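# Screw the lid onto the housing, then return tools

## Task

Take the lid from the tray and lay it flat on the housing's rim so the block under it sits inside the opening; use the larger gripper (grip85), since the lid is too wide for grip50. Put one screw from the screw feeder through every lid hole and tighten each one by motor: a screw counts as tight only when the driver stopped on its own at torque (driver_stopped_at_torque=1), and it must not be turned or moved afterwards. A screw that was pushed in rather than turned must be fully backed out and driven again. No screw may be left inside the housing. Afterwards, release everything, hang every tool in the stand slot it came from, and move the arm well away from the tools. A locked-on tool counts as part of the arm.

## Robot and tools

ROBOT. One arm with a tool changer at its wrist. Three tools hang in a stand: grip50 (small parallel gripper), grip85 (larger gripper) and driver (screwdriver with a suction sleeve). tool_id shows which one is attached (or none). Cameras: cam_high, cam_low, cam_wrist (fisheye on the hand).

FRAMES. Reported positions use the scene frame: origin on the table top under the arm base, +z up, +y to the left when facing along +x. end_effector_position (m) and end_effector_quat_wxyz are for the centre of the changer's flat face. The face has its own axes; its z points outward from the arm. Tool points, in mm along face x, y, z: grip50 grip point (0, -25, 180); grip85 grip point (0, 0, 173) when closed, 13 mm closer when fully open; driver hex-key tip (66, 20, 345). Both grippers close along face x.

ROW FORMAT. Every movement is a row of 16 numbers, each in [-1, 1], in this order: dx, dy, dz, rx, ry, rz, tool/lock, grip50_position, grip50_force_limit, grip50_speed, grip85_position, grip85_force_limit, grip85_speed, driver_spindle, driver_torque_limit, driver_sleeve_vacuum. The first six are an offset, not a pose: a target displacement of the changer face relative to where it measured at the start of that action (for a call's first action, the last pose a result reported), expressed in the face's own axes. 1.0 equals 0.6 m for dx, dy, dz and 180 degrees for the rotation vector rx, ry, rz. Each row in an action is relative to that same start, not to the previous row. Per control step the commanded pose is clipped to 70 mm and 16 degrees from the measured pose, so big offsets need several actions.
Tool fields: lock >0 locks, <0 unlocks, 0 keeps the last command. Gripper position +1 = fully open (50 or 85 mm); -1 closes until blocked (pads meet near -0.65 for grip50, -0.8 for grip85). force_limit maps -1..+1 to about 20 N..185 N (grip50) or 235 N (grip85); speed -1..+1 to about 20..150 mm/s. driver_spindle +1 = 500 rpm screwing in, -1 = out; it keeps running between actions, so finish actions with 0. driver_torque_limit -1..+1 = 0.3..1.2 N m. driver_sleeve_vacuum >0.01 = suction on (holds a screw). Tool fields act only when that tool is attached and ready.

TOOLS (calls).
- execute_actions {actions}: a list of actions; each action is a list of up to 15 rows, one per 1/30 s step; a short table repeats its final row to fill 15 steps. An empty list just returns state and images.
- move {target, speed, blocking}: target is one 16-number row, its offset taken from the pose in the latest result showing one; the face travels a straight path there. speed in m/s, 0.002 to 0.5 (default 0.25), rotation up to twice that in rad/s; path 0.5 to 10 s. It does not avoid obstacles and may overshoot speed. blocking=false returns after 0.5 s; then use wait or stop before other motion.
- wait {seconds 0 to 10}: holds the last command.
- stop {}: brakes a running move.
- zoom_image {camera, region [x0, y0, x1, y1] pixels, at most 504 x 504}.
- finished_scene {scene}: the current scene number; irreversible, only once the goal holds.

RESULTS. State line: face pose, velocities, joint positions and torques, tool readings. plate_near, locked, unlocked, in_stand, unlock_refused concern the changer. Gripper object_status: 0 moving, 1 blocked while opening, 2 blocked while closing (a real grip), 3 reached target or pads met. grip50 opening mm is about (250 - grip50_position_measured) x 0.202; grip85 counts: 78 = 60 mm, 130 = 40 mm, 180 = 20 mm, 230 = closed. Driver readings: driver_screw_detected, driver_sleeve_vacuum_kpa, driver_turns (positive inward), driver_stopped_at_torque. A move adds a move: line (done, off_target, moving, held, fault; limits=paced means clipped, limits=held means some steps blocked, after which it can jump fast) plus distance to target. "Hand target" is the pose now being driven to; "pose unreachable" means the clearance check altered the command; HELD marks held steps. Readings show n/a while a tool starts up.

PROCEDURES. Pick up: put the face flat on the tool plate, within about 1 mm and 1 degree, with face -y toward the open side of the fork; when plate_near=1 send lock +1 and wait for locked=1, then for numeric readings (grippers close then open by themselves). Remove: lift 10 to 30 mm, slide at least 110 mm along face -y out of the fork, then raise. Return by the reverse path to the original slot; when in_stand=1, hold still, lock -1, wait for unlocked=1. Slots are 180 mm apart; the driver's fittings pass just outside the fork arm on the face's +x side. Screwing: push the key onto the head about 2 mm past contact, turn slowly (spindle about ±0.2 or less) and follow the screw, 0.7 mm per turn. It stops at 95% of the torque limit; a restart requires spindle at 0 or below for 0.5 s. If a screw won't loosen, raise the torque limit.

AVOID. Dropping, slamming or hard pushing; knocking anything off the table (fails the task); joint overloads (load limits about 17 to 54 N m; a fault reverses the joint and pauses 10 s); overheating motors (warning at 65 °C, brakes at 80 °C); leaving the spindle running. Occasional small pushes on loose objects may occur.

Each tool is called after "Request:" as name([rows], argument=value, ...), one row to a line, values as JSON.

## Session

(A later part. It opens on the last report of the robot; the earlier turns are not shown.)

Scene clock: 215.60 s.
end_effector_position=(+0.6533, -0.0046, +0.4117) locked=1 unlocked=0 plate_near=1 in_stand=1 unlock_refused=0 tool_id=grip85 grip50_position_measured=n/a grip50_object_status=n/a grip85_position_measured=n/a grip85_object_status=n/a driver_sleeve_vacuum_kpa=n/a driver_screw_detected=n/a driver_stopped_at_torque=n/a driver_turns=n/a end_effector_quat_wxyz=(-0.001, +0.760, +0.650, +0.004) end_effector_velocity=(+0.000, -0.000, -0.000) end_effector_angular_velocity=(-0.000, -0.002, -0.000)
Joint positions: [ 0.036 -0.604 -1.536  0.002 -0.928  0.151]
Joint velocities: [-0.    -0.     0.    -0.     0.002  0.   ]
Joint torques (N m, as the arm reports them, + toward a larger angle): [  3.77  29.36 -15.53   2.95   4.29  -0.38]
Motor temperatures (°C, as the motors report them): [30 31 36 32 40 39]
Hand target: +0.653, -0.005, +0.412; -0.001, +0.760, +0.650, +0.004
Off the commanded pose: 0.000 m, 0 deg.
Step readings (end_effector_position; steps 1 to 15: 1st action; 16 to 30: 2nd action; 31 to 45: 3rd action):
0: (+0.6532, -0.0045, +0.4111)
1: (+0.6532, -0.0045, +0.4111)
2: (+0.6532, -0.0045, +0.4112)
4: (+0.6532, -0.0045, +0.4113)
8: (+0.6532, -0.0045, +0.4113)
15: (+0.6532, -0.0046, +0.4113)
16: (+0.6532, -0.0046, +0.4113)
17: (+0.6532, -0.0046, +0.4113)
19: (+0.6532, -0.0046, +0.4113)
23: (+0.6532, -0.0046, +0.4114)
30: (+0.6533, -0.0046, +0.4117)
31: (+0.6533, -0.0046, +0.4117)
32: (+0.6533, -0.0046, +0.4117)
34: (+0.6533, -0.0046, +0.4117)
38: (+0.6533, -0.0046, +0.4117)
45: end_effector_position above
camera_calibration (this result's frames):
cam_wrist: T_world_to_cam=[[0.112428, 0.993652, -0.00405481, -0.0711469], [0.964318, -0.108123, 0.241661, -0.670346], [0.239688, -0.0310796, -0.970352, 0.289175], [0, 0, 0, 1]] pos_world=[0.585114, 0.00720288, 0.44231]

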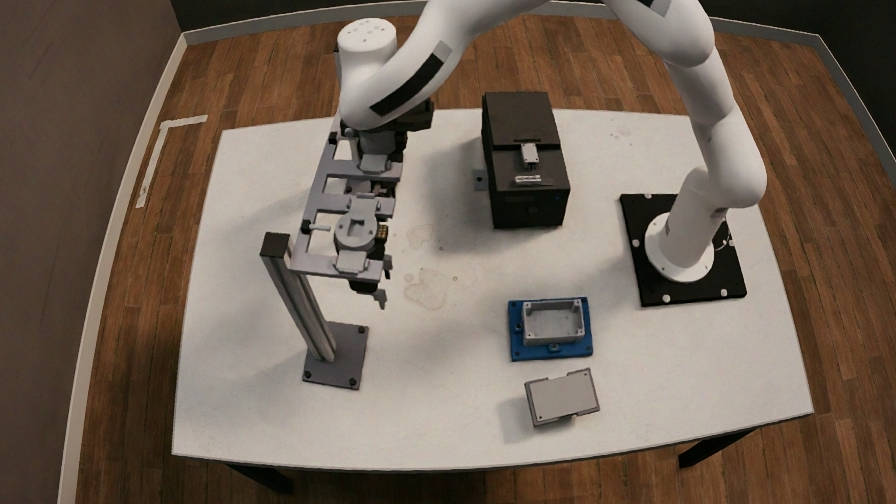

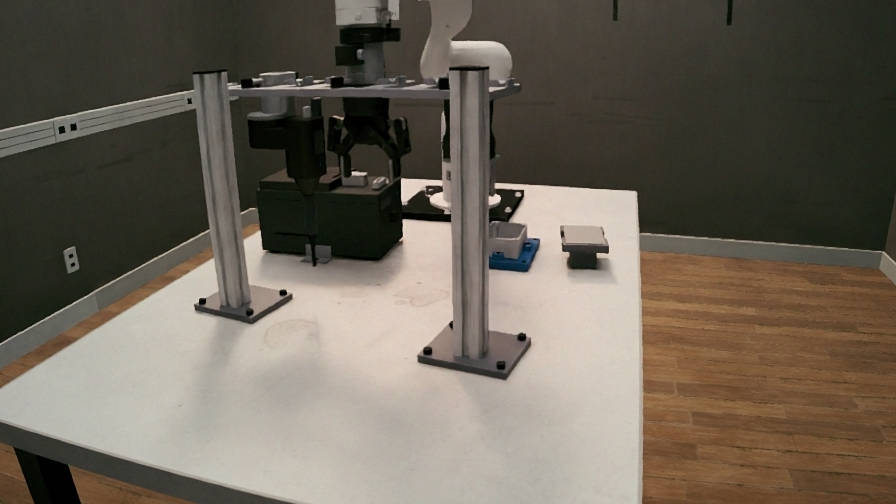

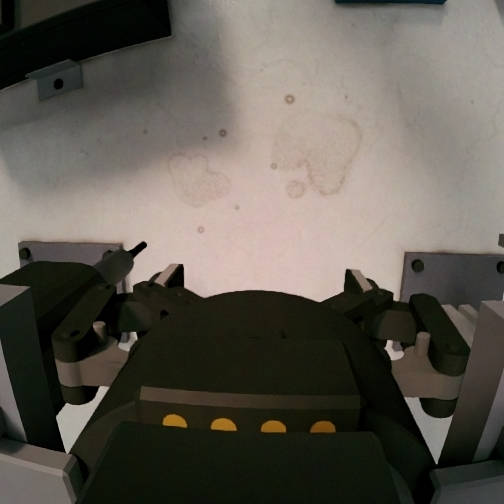

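Request:
move(target=[0,0,-0.033,0,0,0,0,0,0,0,1,0,0,0,0,0], speed=0.05)

Request:
move(target=[0,-0.22,0,0,0,0,0,0,0,0,1,0,0,0,0,0], speed=0.15)

Scene clock: 226.93 s.
end_effector_position=(+0.6532, -0.0047, +0.4313) locked=1 unlocked=0 plate_near=1 in_stand=0 unlock_refused=0 tool_id=grip85 grip50_position_measured=n/a grip50_object_status=n/a grip85_position_measured=3 grip85_object_status=3 driver_sleeve_vacuum_kpa=n/a driver_screw_detected=n/a driver_stopped_at_torque=n/a driver_turns=n/a end_effector_quat_wxyz=(-0.001, +0.760, +0.650, +0.004) end_effector_velocity=(+0.000, -0.001, +0.001) end_effector_angular_velocity=(-0.001, +0.000, +0.000)
Joint positions: [ 0.036 -0.589 -1.559  0.002 -0.966  0.151]
Joint velocities: [-0.001 -0.    -0.001 -0.002 -0.001 -0.   ]
Joint torques (N m, as the arm reports them, + toward a larger angle): [ -1.75  59.69 -22.66   0.21   0.03  -0.26]
Motor temperatures (°C, as the motors report them): [30 30 37 32 40 39]
Hand target: +0.653, -0.005, +0.432; -0.001, +0.760, +0.650, +0.004
Off the commanded pose: 0.000 m, 0 deg.
move: done
camera_calibration (this result's frames):
cam_wrist: T_world_to_cam=[[0.112355, 0.99366, -0.00403063, -0.0709292], [0.964391, -0.108066, 0.241396, -0.674907], [0.23943, -0.0310091, -0.970418, 0.308361], [0, 0, 0, 1]] pos_world=[0.585012, 0.00710687, 0.461873]

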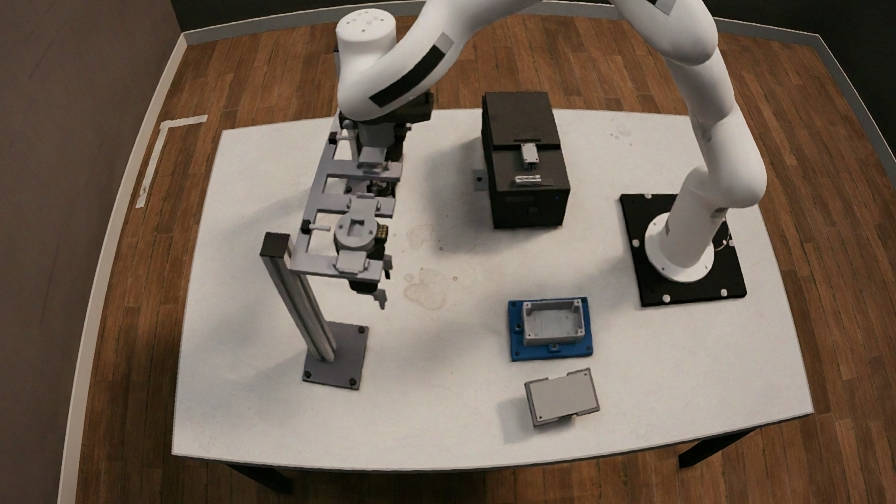

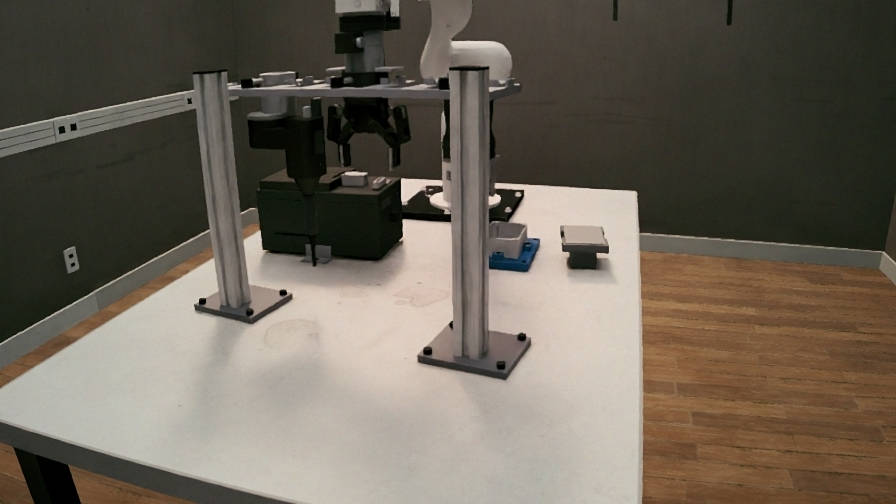

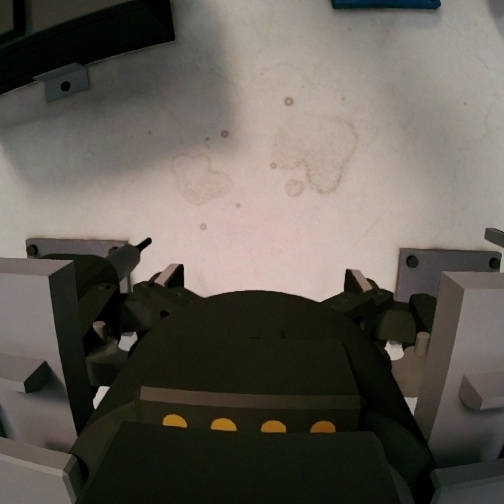

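Scene clock: 228.27 s.
end_effector_position=(+0.5230, +0.0160, +0.4309) locked=1 unlocked=0 plate_near=1 in_stand=0 unlock_refused=0 tool_id=grip85 grip50_position_measured=n/a grip50_object_status=n/a grip85_position_measured=3 grip85_object_status=3 driver_sleeve_vacuum_kpa=n/a driver_screw_detected=n/a driver_stopped_at_torque=n/a driver_turns=n/a end_effector_quat_wxyz=(-0.001, +0.760, +0.650, +0.004) end_effector_velocity=(-0.001, -0.000, -0.000) end_effector_angular_velocity=(+0.000, -0.001, -0.001)
Joint positions: [ 0.075 -0.27  -1.119  0.002 -0.844  0.189]
Joint velocities: [-0.     0.002  0.003  0.     0.002  0.   ]
Joint torques (N m, as the arm reports them, + toward a larger angle): [ -0.8   41.69 -21.51   0.26   0.08  -0.28]
Motor temperatures (°C, as the motors report them): [30 31 37 32 40 39]
Hand target: +0.523, +0.016, +0.431; -0.001, +0.760, +0.650, +0.004
Off the commanded pose: 0.000 m, 0 deg.
move: done
camera_calibration (this result's frames):
cam_wrist: T_world_to_cam=[[0.112563, 0.993636, -0.00406458, -0.0768769], [0.964311, -0.108253, 0.241633, -0.54711], [0.239655, -0.0311185, -0.970359, 0.339606], [0, 0, 0, 1]] pos_world=[0.45485, 0.0277296, 0.461427]

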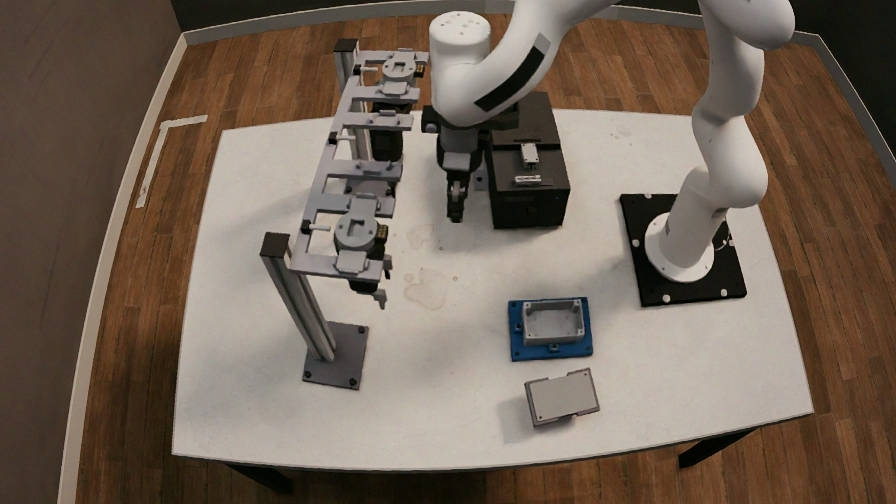

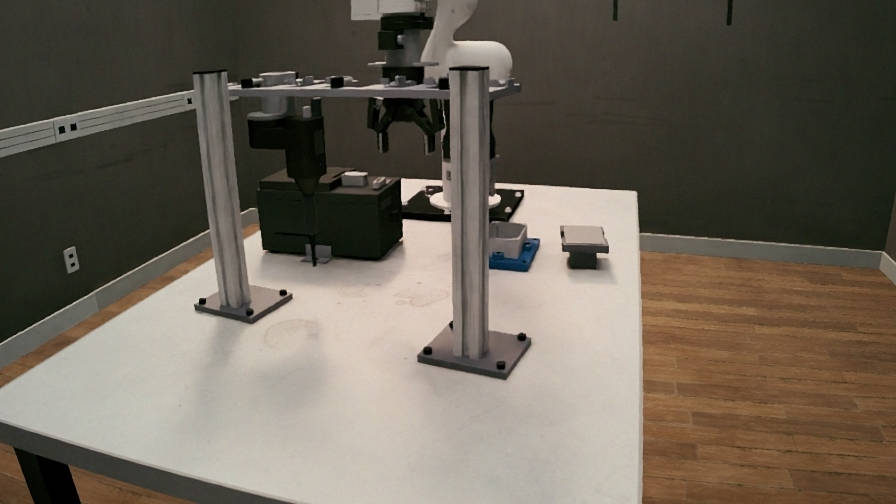

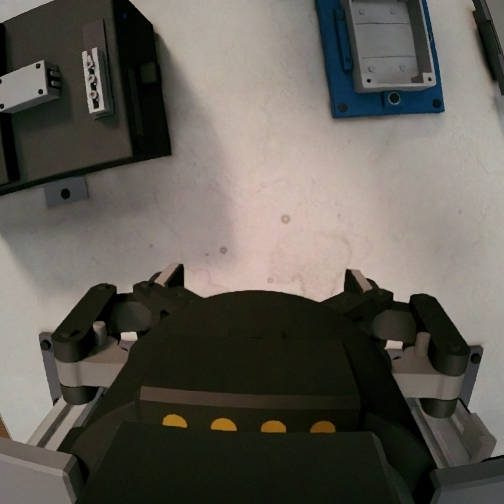

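Request:
move(target=[0.5,-0.25,0,0,0,-0.105,0,0,0,0,1,0,0,0,0,0])

Scene clock: 265.53 s.
end_effector_position=(+0.4218, +0.3354, +0.4324) locked=1 unlocked=0 plate_near=1 in_stand=0 unlock_refused=0 tool_id=grip85 grip50_position_measured=n/a grip50_object_status=n/a grip85_position_measured=3 grip85_object_status=3 driver_sleeve_vacuum_kpa=n/a driver_screw_detected=n/a driver_stopped_at_torque=n/a driver_turns=n/a end_effector_quat_wxyz=(-0.001, +0.643, +0.766, +0.004) end_effector_velocity=(-0.000, +0.002, +0.000) end_effector_angular_velocity=(-0.000, -0.001, +0.003)
Joint positions: [ 0.715 -0.312 -1.17  -0.001 -0.855  0.502]
Joint velocities: [ 0.003 -0.002 -0.003 -0.001 -0.     0.001]
Joint torques (N m, as the arm reports them, + toward a larger angle): [ -1.46  44.47 -21.49  -0.04  -0.07  -0.3 ]
Motor temperatures (°C, as the motors report them): [30 31 37 32 40 39]
Hand target: +0.422, +0.336, +0.432; -0.001, +0.643, +0.766, +0.004
Off the commanded pose: 0.001 m, 0 deg.
move: done
camera_calibration (this result's frames):
cam_wrist: T_world_to_cam=[[-0.214942, 0.976613, -0.00525865, -0.23857], [0.947111, 0.209757, 0.242862, -0.515215], [0.238285, 0.0472208, -0.970047, 0.349486], [0, 0, 0, 1]] pos_world=[0.353409, 0.324558, 0.462889]

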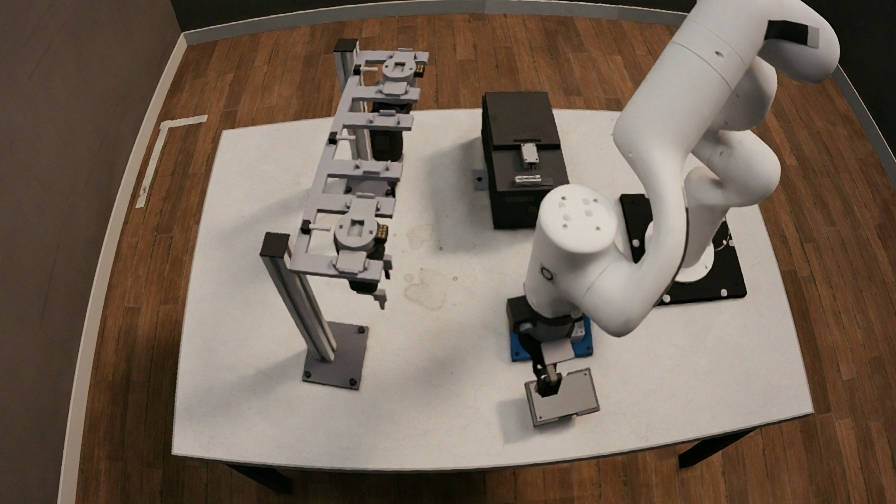

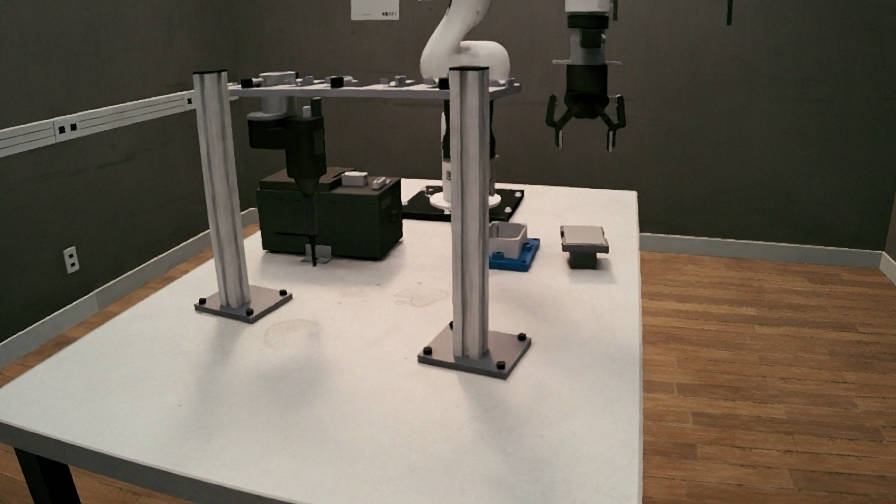

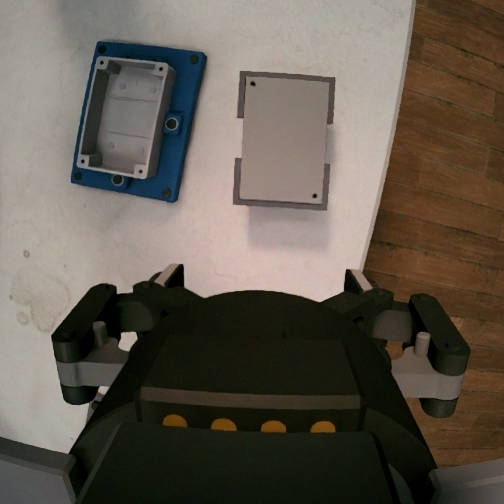

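Request:
zoom_image(camera="cam_wrist", region=[60, 30, 360, 230])

Region (60, 30, 360, 230) of cam_wrist's 504x504 image, scaled by 1.680, with more detail than that image has.

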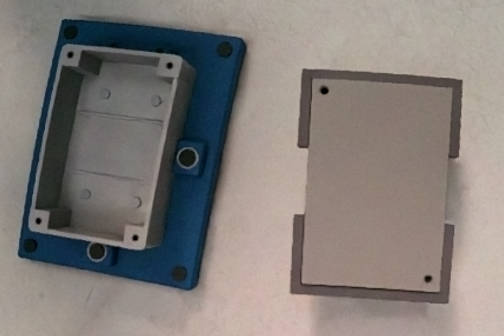

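Request:
zoom_image(camera="cam_low", region=[480, 200, 630, 290])

Region (480, 200, 630, 290) of cam_low's 896x504 image, scaled by 3.360, with more detail than that image has; it fills the top 302 rows of this view, and the rest is white.

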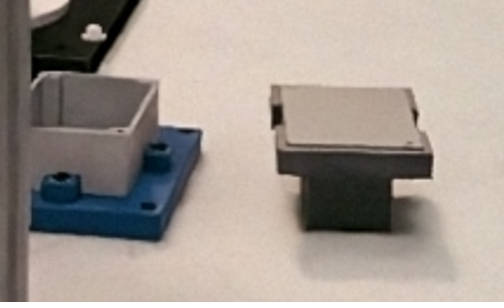

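Request:
move(target=[0.0458,-0.1305,0.28,0,0,0.004,0,0,0,0,1,0,0,0,0,0], speed=0.2)

Request:
zoom_image(camera="cam_low", region=[520, 150, 660, 280])

Request:
zoom_image(camera="cam_high", region=[490, 300, 650, 440])

Scene clock: 361.33 s.
end_effector_position=(+0.3409, +0.3502, +0.2645) locked=1 unlocked=0 plate_near=1 in_stand=0 unlock_refused=0 tool_id=grip85 grip50_position_measured=n/a grip50_object_status=n/a grip85_position_measured=3 grip85_object_status=3 driver_sleeve_vacuum_kpa=n/a driver_screw_detected=n/a driver_stopped_at_torque=n/a driver_turns=n/a end_effector_quat_wxyz=(-0.001, +0.648, +0.762, +0.005) end_effector_velocity=(-0.001, -0.001, -0.002) end_effector_angular_velocity=(-0.004, +0.004, -0.001)
Joint positions: [ 0.841 -0.438 -0.899 -0.003 -0.457  0.644]
Joint velocities: [ 0.    -0.003  0.002 -0.001 -0.     0.002]
Joint torques (N m, as the arm reports them, + toward a larger angle): [ -2.15  43.08 -16.92   0.1   -0.03  -0.22]
Motor temperatures (°C, as the motors report them): [30 31 38 32 39 39]
Hand target: +0.341, +0.350, +0.264; -0.001, +0.648, +0.762, +0.004
Off the commanded pose: 0.000 m, 0 deg.
move: done
camera_calibration (this result's frames):
cam_wrist: T_world_to_cam=[[-0.202149, 0.979342, -0.00505749, -0.276618], [0.949627, 0.197273, 0.2435, -0.397591], [0.239468, 0.0444206, -0.969888, 0.205761], [0, 0, 0, 1]] pos_world=[0.272371, 0.340198, 0.294979]

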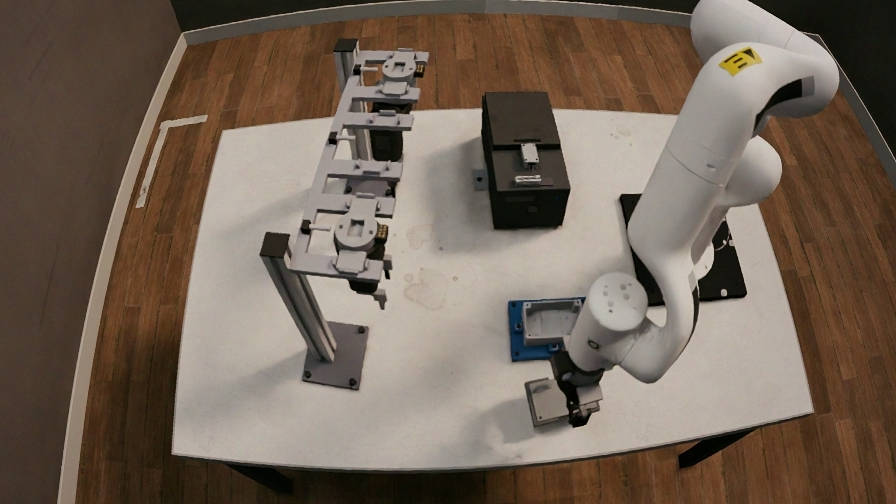

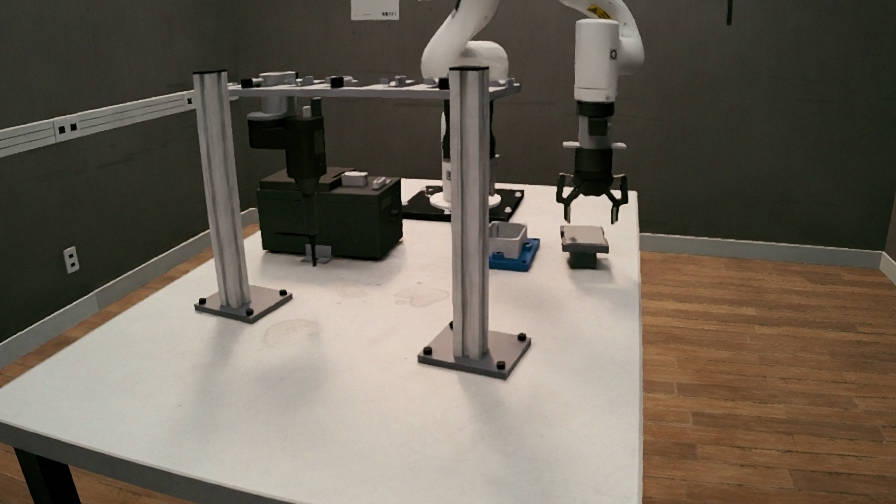

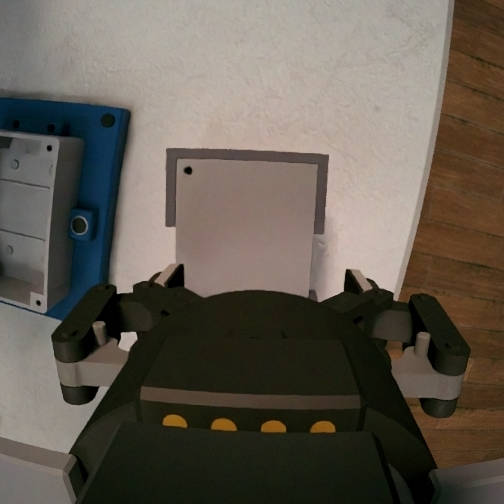

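Region (520, 150, 660, 280) of cam_low's 896x504 image, scaled by 3.600, with more detail than that image has; it fills the top 468 rows of this view, and the rest is white.

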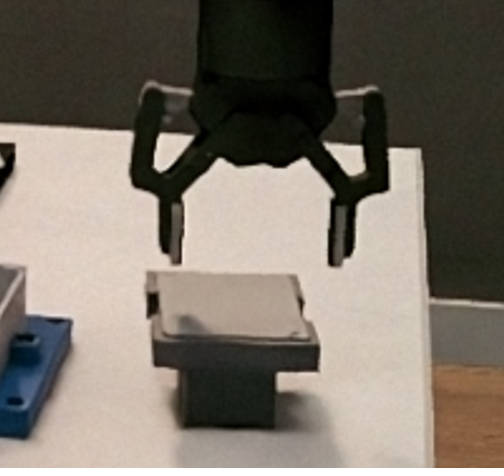

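Region (490, 300, 650, 440) of cam_high's 896x504 image, scaled by 3.150, with more detail than that image has; it fills the top 441 rows of this view, and the rest is white.

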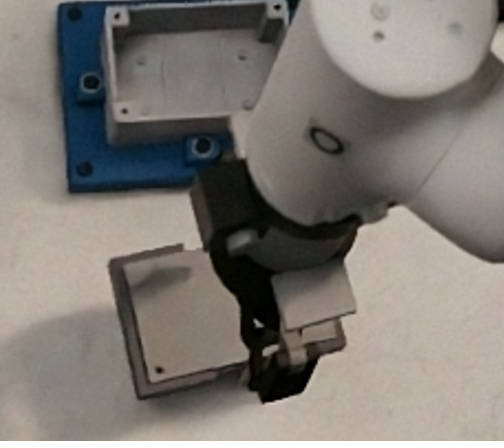

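Request:
zoom_image(camera="cam_wrist", region=[140, 130, 380, 310])

Region (140, 130, 380, 310) of cam_wrist's 504x504 image, scaled by 2.100, with more detail than that image has; it fills the top 378 rows of this view, and the rest is white.

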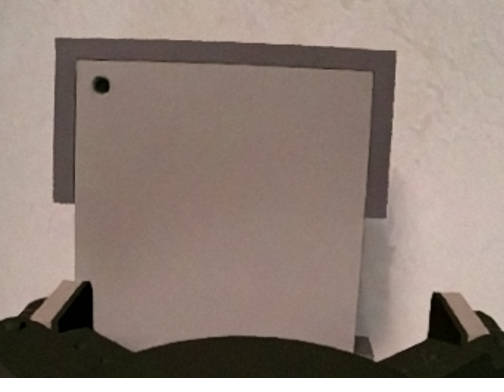

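Request:
move(target=[-0.021,0,0.03,0,0,0,0,0,0,0,1,0,0,0,0,0], speed=0.1)

Request:
zoom_image(camera="cam_wrist", region=[140, 130, 380, 310])

Request:
zoom_image(camera="cam_low", region=[540, 170, 640, 270])

Scene clock: 409.23 s.
end_effector_position=(+0.3430, +0.3380, +0.2466) locked=1 unlocked=0 plate_near=1 in_stand=0 unlock_refused=0 tool_id=grip85 grip50_position_measured=n/a grip50_object_status=n/a grip85_position_measured=3 grip85_object_status=3 driver_sleeve_vacuum_kpa=n/a driver_screw_detected=n/a driver_stopped_at_torque=n/a driver_turns=n/a end_effector_quat_wxyz=(-0.001, +0.648, +0.762, +0.005) end_effector_velocity=(+0.000, -0.000, -0.001) end_effector_angular_velocity=(+0.001, -0.000, +0.001)
Joint positions: [ 0.82  -0.458 -0.874 -0.004 -0.411  0.623]
Joint velocities: [-0.    -0.001  0.001  0.     0.002 -0.002]
Joint torques (N m, as the arm reports them, + toward a larger angle): [ -1.1   43.55 -16.95  -0.09   0.04  -0.26]
Motor temperatures (°C, as the motors report them): [30 31 38 32 39 39]
Hand target: +0.343, +0.338, +0.246; -0.001, +0.648, +0.762, +0.005
Off the commanded pose: 0.000 m, 0 deg.
move: done
camera_calibration (this result's frames):
cam_wrist: T_world_to_cam=[[-0.202123, 0.979347, -0.00502078, -0.264322], [0.949572, 0.197227, 0.24375, -0.392862], [0.239706, 0.0444998, -0.969825, 0.188254], [0, 0, 0, 1]] pos_world=[0.2745, 0.327969, 0.277006]

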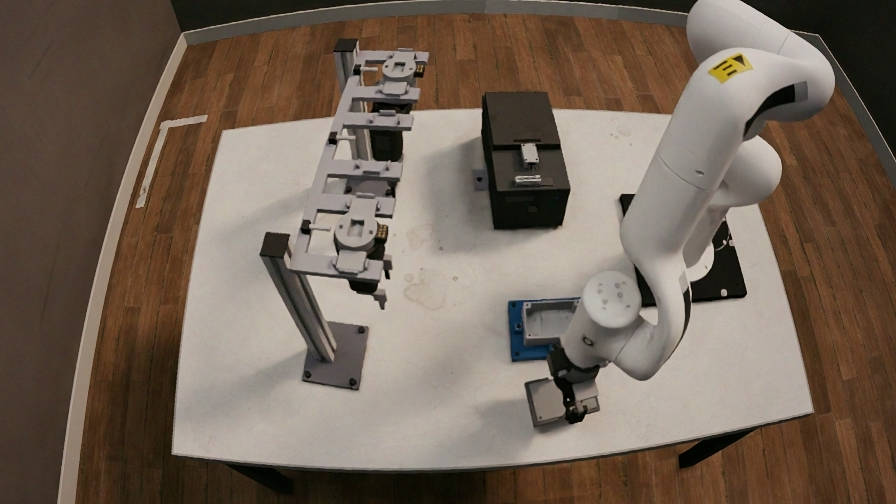

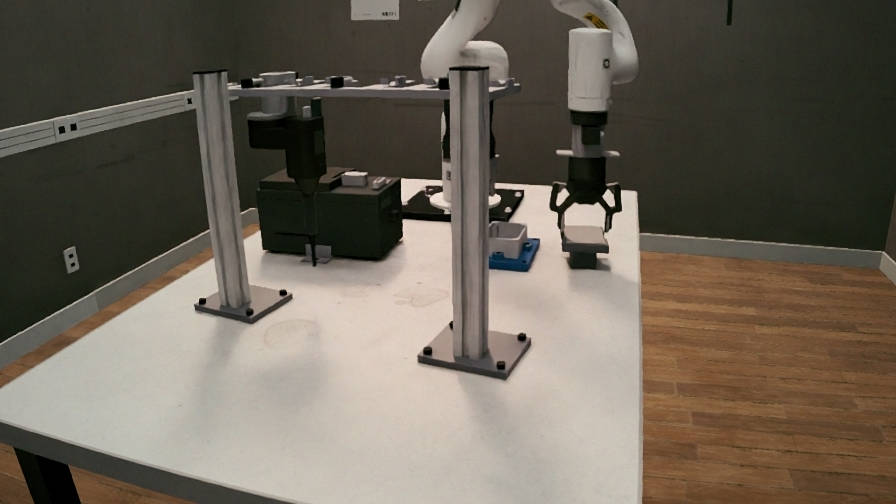

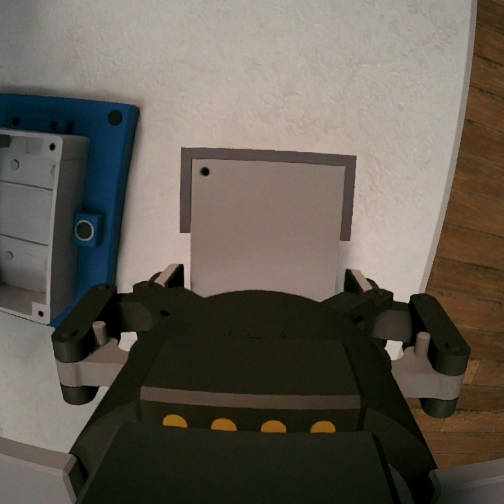

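Region (140, 130, 380, 310) of cam_wrist's 504x504 image, scaled by 2.100, with more detail than that image has; it fills the top 378 rows of this view, and the rest is white.

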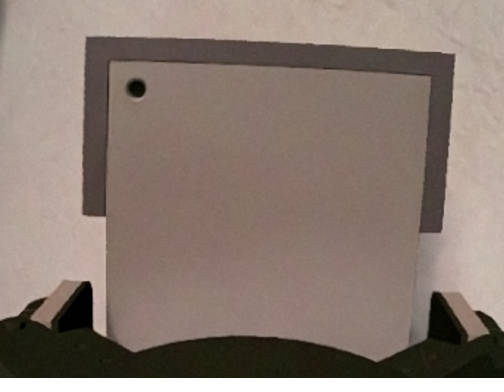

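Region (540, 170, 640, 270) of cam_low's 896x504 image, scaled by 5.040, with more detail than that image has.

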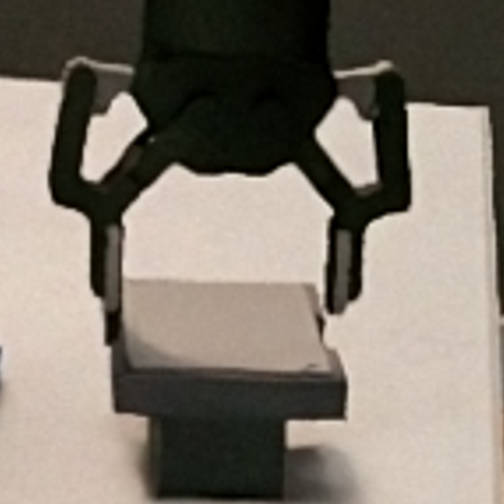

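Request:
move(target=[-0.001,-0.002,0.027,0,0,0,0,0,0,0,1,0,0,0,0,0], speed=0.03)

Request:
zoom_image(camera="cam_wrist", region=[140, 130, 380, 310])

Request:
zoom_image(camera="cam_low", region=[540, 170, 640, 270])

Scene clock: 433.13 s.
end_effector_position=(+0.3420, +0.3373, +0.2305) locked=1 unlocked=0 plate_near=1 in_stand=0 unlock_refused=0 tool_id=grip85 grip50_position_measured=n/a grip50_object_status=n/a grip85_position_measured=3 grip85_object_status=3 driver_sleeve_vacuum_kpa=n/a driver_screw_detected=n/a driver_stopped_at_torque=n/a driver_turns=n/a end_effector_quat_wxyz=(-0.001, +0.648, +0.762, +0.005) end_effector_velocity=(-0.000, +0.001, -0.000) end_effector_angular_velocity=(+0.003, -0.002, +0.001)
Joint positions: [ 0.82  -0.489 -0.869 -0.004 -0.376  0.624]
Joint velocities: [ 0.001 -0.     0.     0.     0.004  0.   ]
Joint torques (N m, as the arm reports them, + toward a larger angle): [ -2.07  44.62 -16.49   0.12   0.07  -0.31]
Motor temperatures (°C, as the motors report them): [30 31 37 32 39 39]
Hand target: +0.342, +0.337, +0.230; -0.001, +0.648, +0.762, +0.005
Off the commanded pose: 0.000 m, 0 deg.
move: done
camera_calibration (this result's frames):
cam_wrist: T_world_to_cam=[[-0.202098, 0.979352, -0.0050149, -0.263973], [0.949552, 0.197197, 0.243853, -0.38788], [0.239807, 0.0445202, -0.969799, 0.172834], [0, 0, 0, 1]] pos_world=[0.273517, 0.327317, 0.260876]

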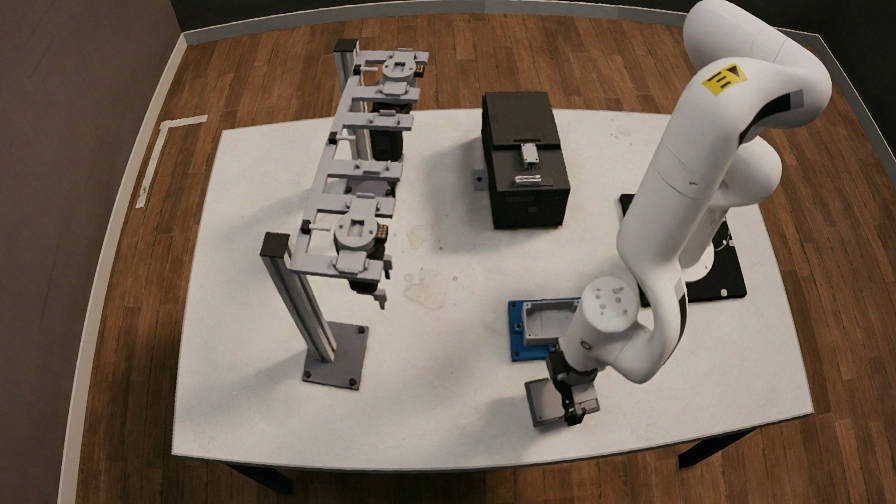

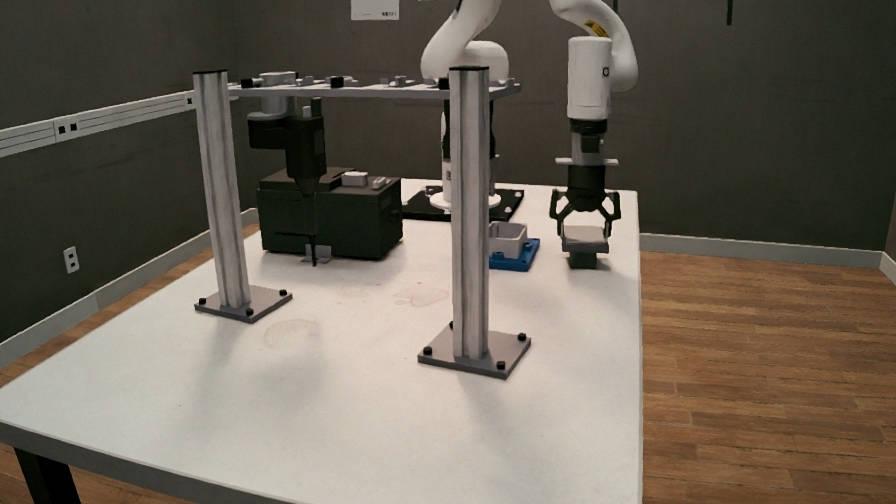

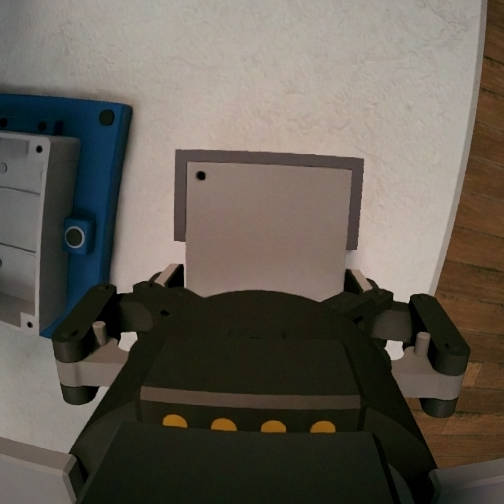

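Region (140, 130, 380, 310) of cam_wrist's 504x504 image, scaled by 2.100, with more detail than that image has; it fills the top 378 rows of this view, and the rest is white.

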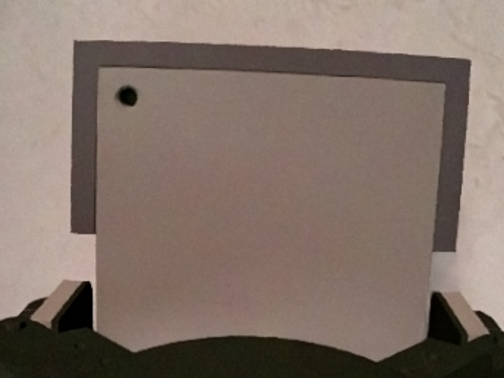

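Region (540, 170, 640, 270) of cam_low's 896x504 image, scaled by 5.040, with more detail than that image has.

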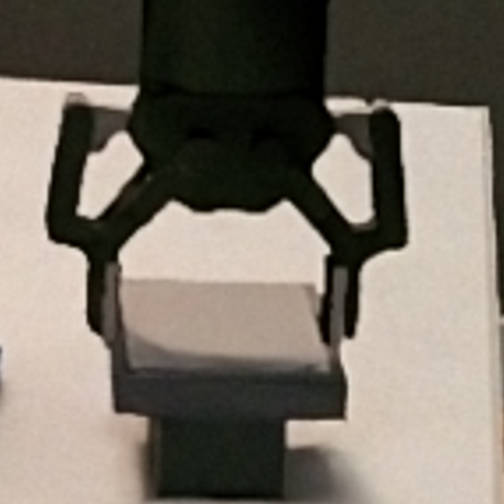

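Request:
zoom_image(camera="cam_high", region=[520, 360, 620, 440])

Region (520, 360, 620, 440) of cam_high's 896x504 image, scaled by 5.040, with more detail than that image has; it fills the top 403 rows of this view, and the rest is white.

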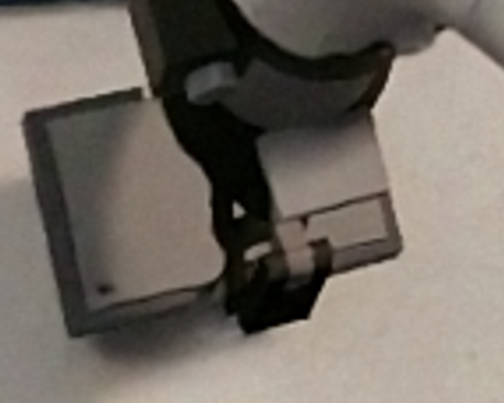

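Request:
execute_actions([
  [[0.001,0,0,0,0,0,0,0,0,0,-1,-0.5,-1,0,0,0]],
  [[0,0,0,0,0,0,0,0,0,0,-1,-0.5,-1,0,0,0]],
])

Request:
zoom_image(camera="cam_low", region=[550, 200, 620, 270])

Scene clock: 459.20 s.
end_effector_position=(+0.3420, +0.3376, +0.2311) locked=1 unlocked=0 plate_near=1 in_stand=0 unlock_refused=0 tool_id=grip85 grip50_position_measured=n/a grip50_object_status=n/a grip85_position_measured=22 grip85_object_status=2 driver_sleeve_vacuum_kpa=n/a driver_screw_detected=n/a driver_stopped_at_torque=n/a driver_turns=n/a end_effector_quat_wxyz=(-0.001, +0.648, +0.761, +0.004) end_effector_velocity=(+0.001, +0.001, +0.001) end_effector_angular_velocity=(+0.002, -0.003, +0.000)
Joint positions: [ 0.821 -0.488 -0.871 -0.005 -0.38   0.625]
Joint velocities: [-0.     0.    -0.002 -0.     0.002 -0.   ]
Joint torques (N m, as the arm reports them, + toward a larger angle): [  5.85  32.96 -14.59   1.32   3.55  -0.29]
Motor temperatures (°C, as the motors report them): [30 31 37 32 39 39]
Hand target: +0.342, +0.338, +0.231; -0.001, +0.648, +0.761, +0.004
Off the commanded pose: 0.000 m, 0 deg.
Step readings (end_effector_position; steps 1 to 15: 1st action; 16 to 30: 2nd action):
0: (+0.3420, +0.3373, +0.2304)
1: (+0.3420, +0.3373, +0.2304)
2: (+0.3420, +0.3374, +0.2304)
4: (+0.3420, +0.3377, +0.2304)
8: (+0.3419, +0.3377, +0.2305)
15: (+0.3420, +0.3376, +0.2311)
16: (+0.3420, +0.3376, +0.2311)
17: (+0.3420, +0.3376, +0.2311)
19: (+0.3420, +0.3375, +0.2311)
23: (+0.3420, +0.3376, +0.2311)
30: end_effector_position above
camera_calibration (this result's frames):
cam_wrist: T_world_to_cam=[[-0.201779, 0.979411, -0.00627905, -0.264054], [0.949952, 0.197262, 0.242235, -0.387872], [0.238486, 0.0429131, -0.970197, 0.174546], [0, 0, 0, 1]] pos_world=[0.273553, 0.32764, 0.261642]

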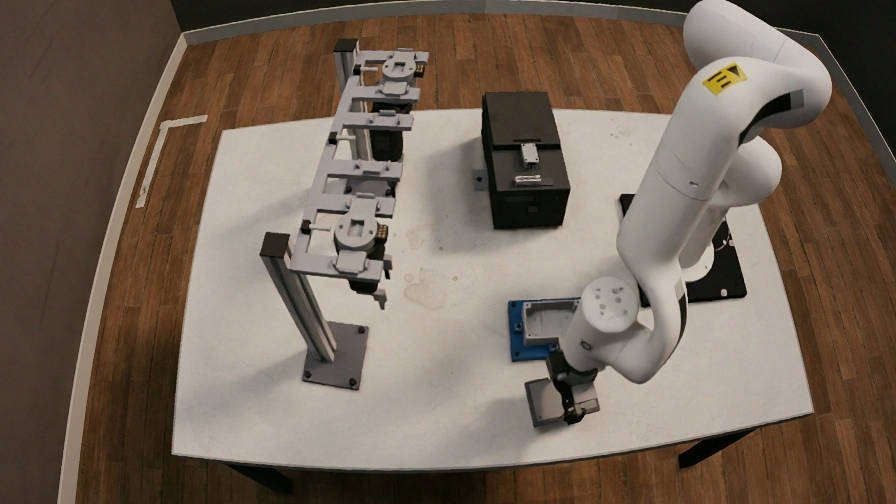

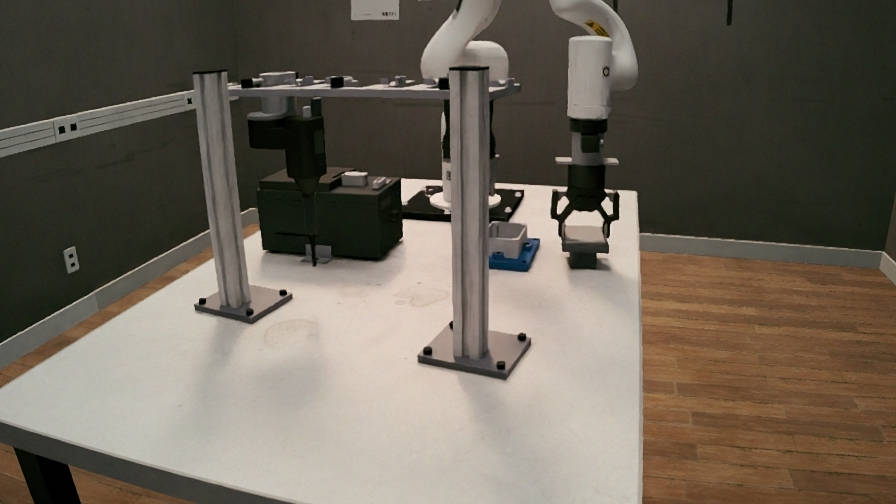

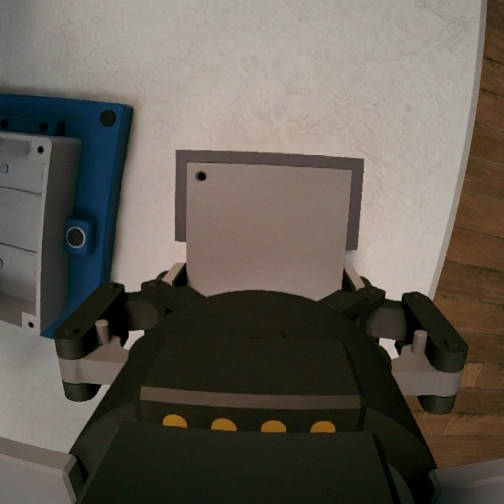

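Region (550, 200, 620, 270) of cam_low's 896x504 image, scaled by 7.200, with more detail than that image has.

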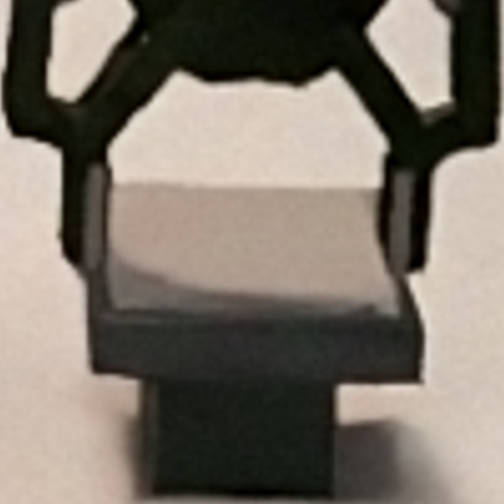

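Request:
move(target=[0,0,-0.06,0,0,0,0,0,0,0,-1,-0.5,-1,0,0,0], speed=0.04)

Request:
zoom_image(camera="cam_low", region=[540, 180, 630, 270])

Scene clock: 478.17 s.
end_effector_position=(+0.3440, +0.3395, +0.2281) locked=1 unlocked=0 plate_near=1 in_stand=0 unlock_refused=0 tool_id=grip85 grip50_position_measured=n/a grip50_object_status=n/a grip85_position_measured=24 grip85_object_status=2 driver_sleeve_vacuum_kpa=n/a driver_screw_detected=n/a driver_stopped_at_torque=n/a driver_turns=n/a end_effector_quat_wxyz=(-0.002, +0.648, +0.761, -0.009) end_effector_velocity=(+0.001, -0.000, +0.000) end_effector_angular_velocity=(+0.002, -0.002, -0.002)
Joint positions: [ 0.821 -0.507 -0.891 -0.004 -0.408  0.625]
Joint velocities: [-0.001  0.001 -0.     0.     0.001  0.   ]
Joint torques (N m, as the arm reports them, + toward a larger angle): [  6.26 -90.55  21.51   0.91  14.41  -1.6 ]
Motor temperatures (°C, as the motors report them): [30 31 37 32 42 39]
Hand target: +0.335, +0.331, +0.208; -0.003, +0.648, +0.761, -0.020
Off the commanded pose: 0.039 m, 2 deg.
TORQUE FAULT: the external load on joint 2 (shoulder) reached its load limit, and the arm stopped for 10 seconds. That time counts as 20 of the actions that you can send in this scene. The arm's remaining commands of this call were not run. Joint 2 (shoulder) moved back by up to 3 degrees. The arm holds there, with the lock and driver_spindle numbers at 0 and the other tool numbers unchanged, and accepts commands again: back off and push less far. The arm stops again, at the same cost, whenever a joint's load reaches its limit.
move: fault
camera_calibration (this result's frames):
cam_wrist: T_world_to_cam=[[-0.202153, 0.979134, -0.0207597, -0.262083], [0.954259, 0.201697, 0.220698, -0.38749], [0.22028, 0.0248047, -0.975121, 0.1846], [0, 0, 0, 1]] pos_world=[0.276121, 0.330191, 0.260085]

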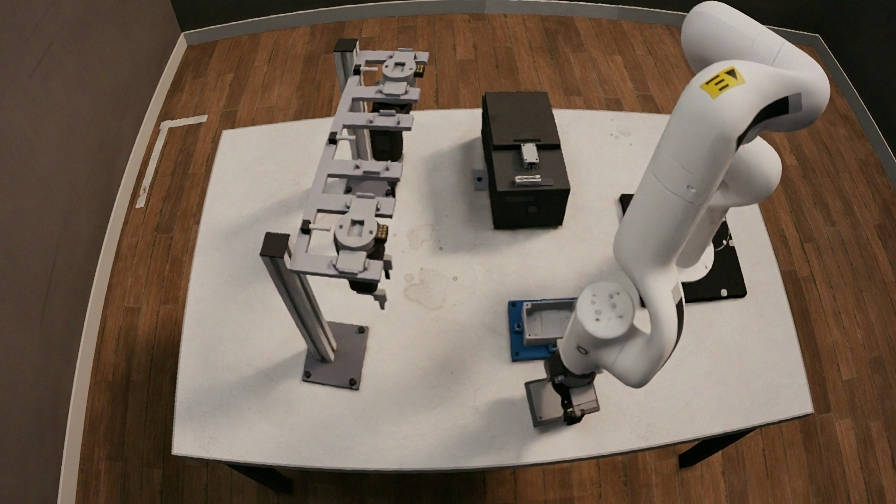

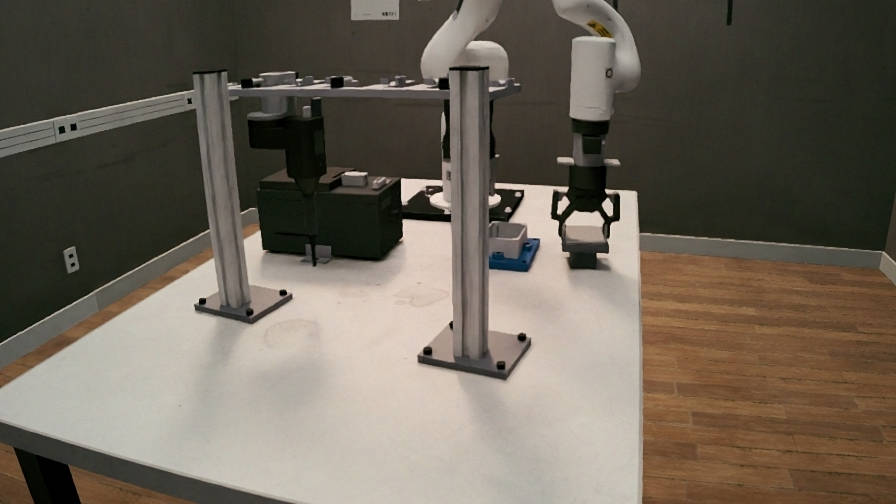

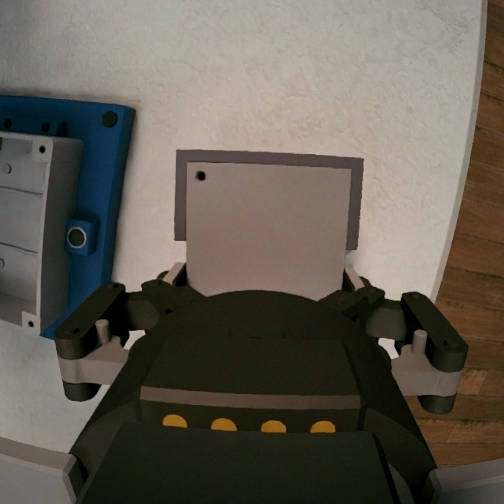

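Region (540, 180, 630, 270) of cam_low's 896x504 image, scaled by 5.600, with more detail than that image has.

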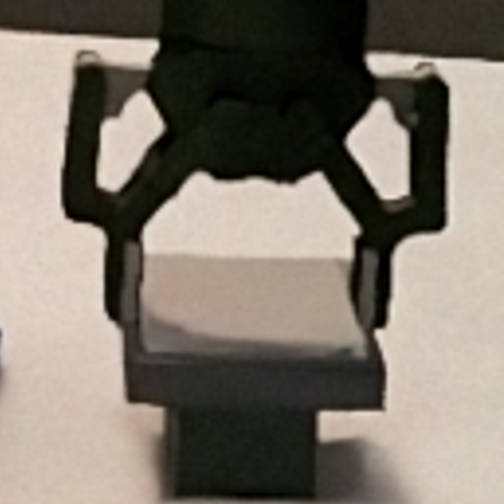

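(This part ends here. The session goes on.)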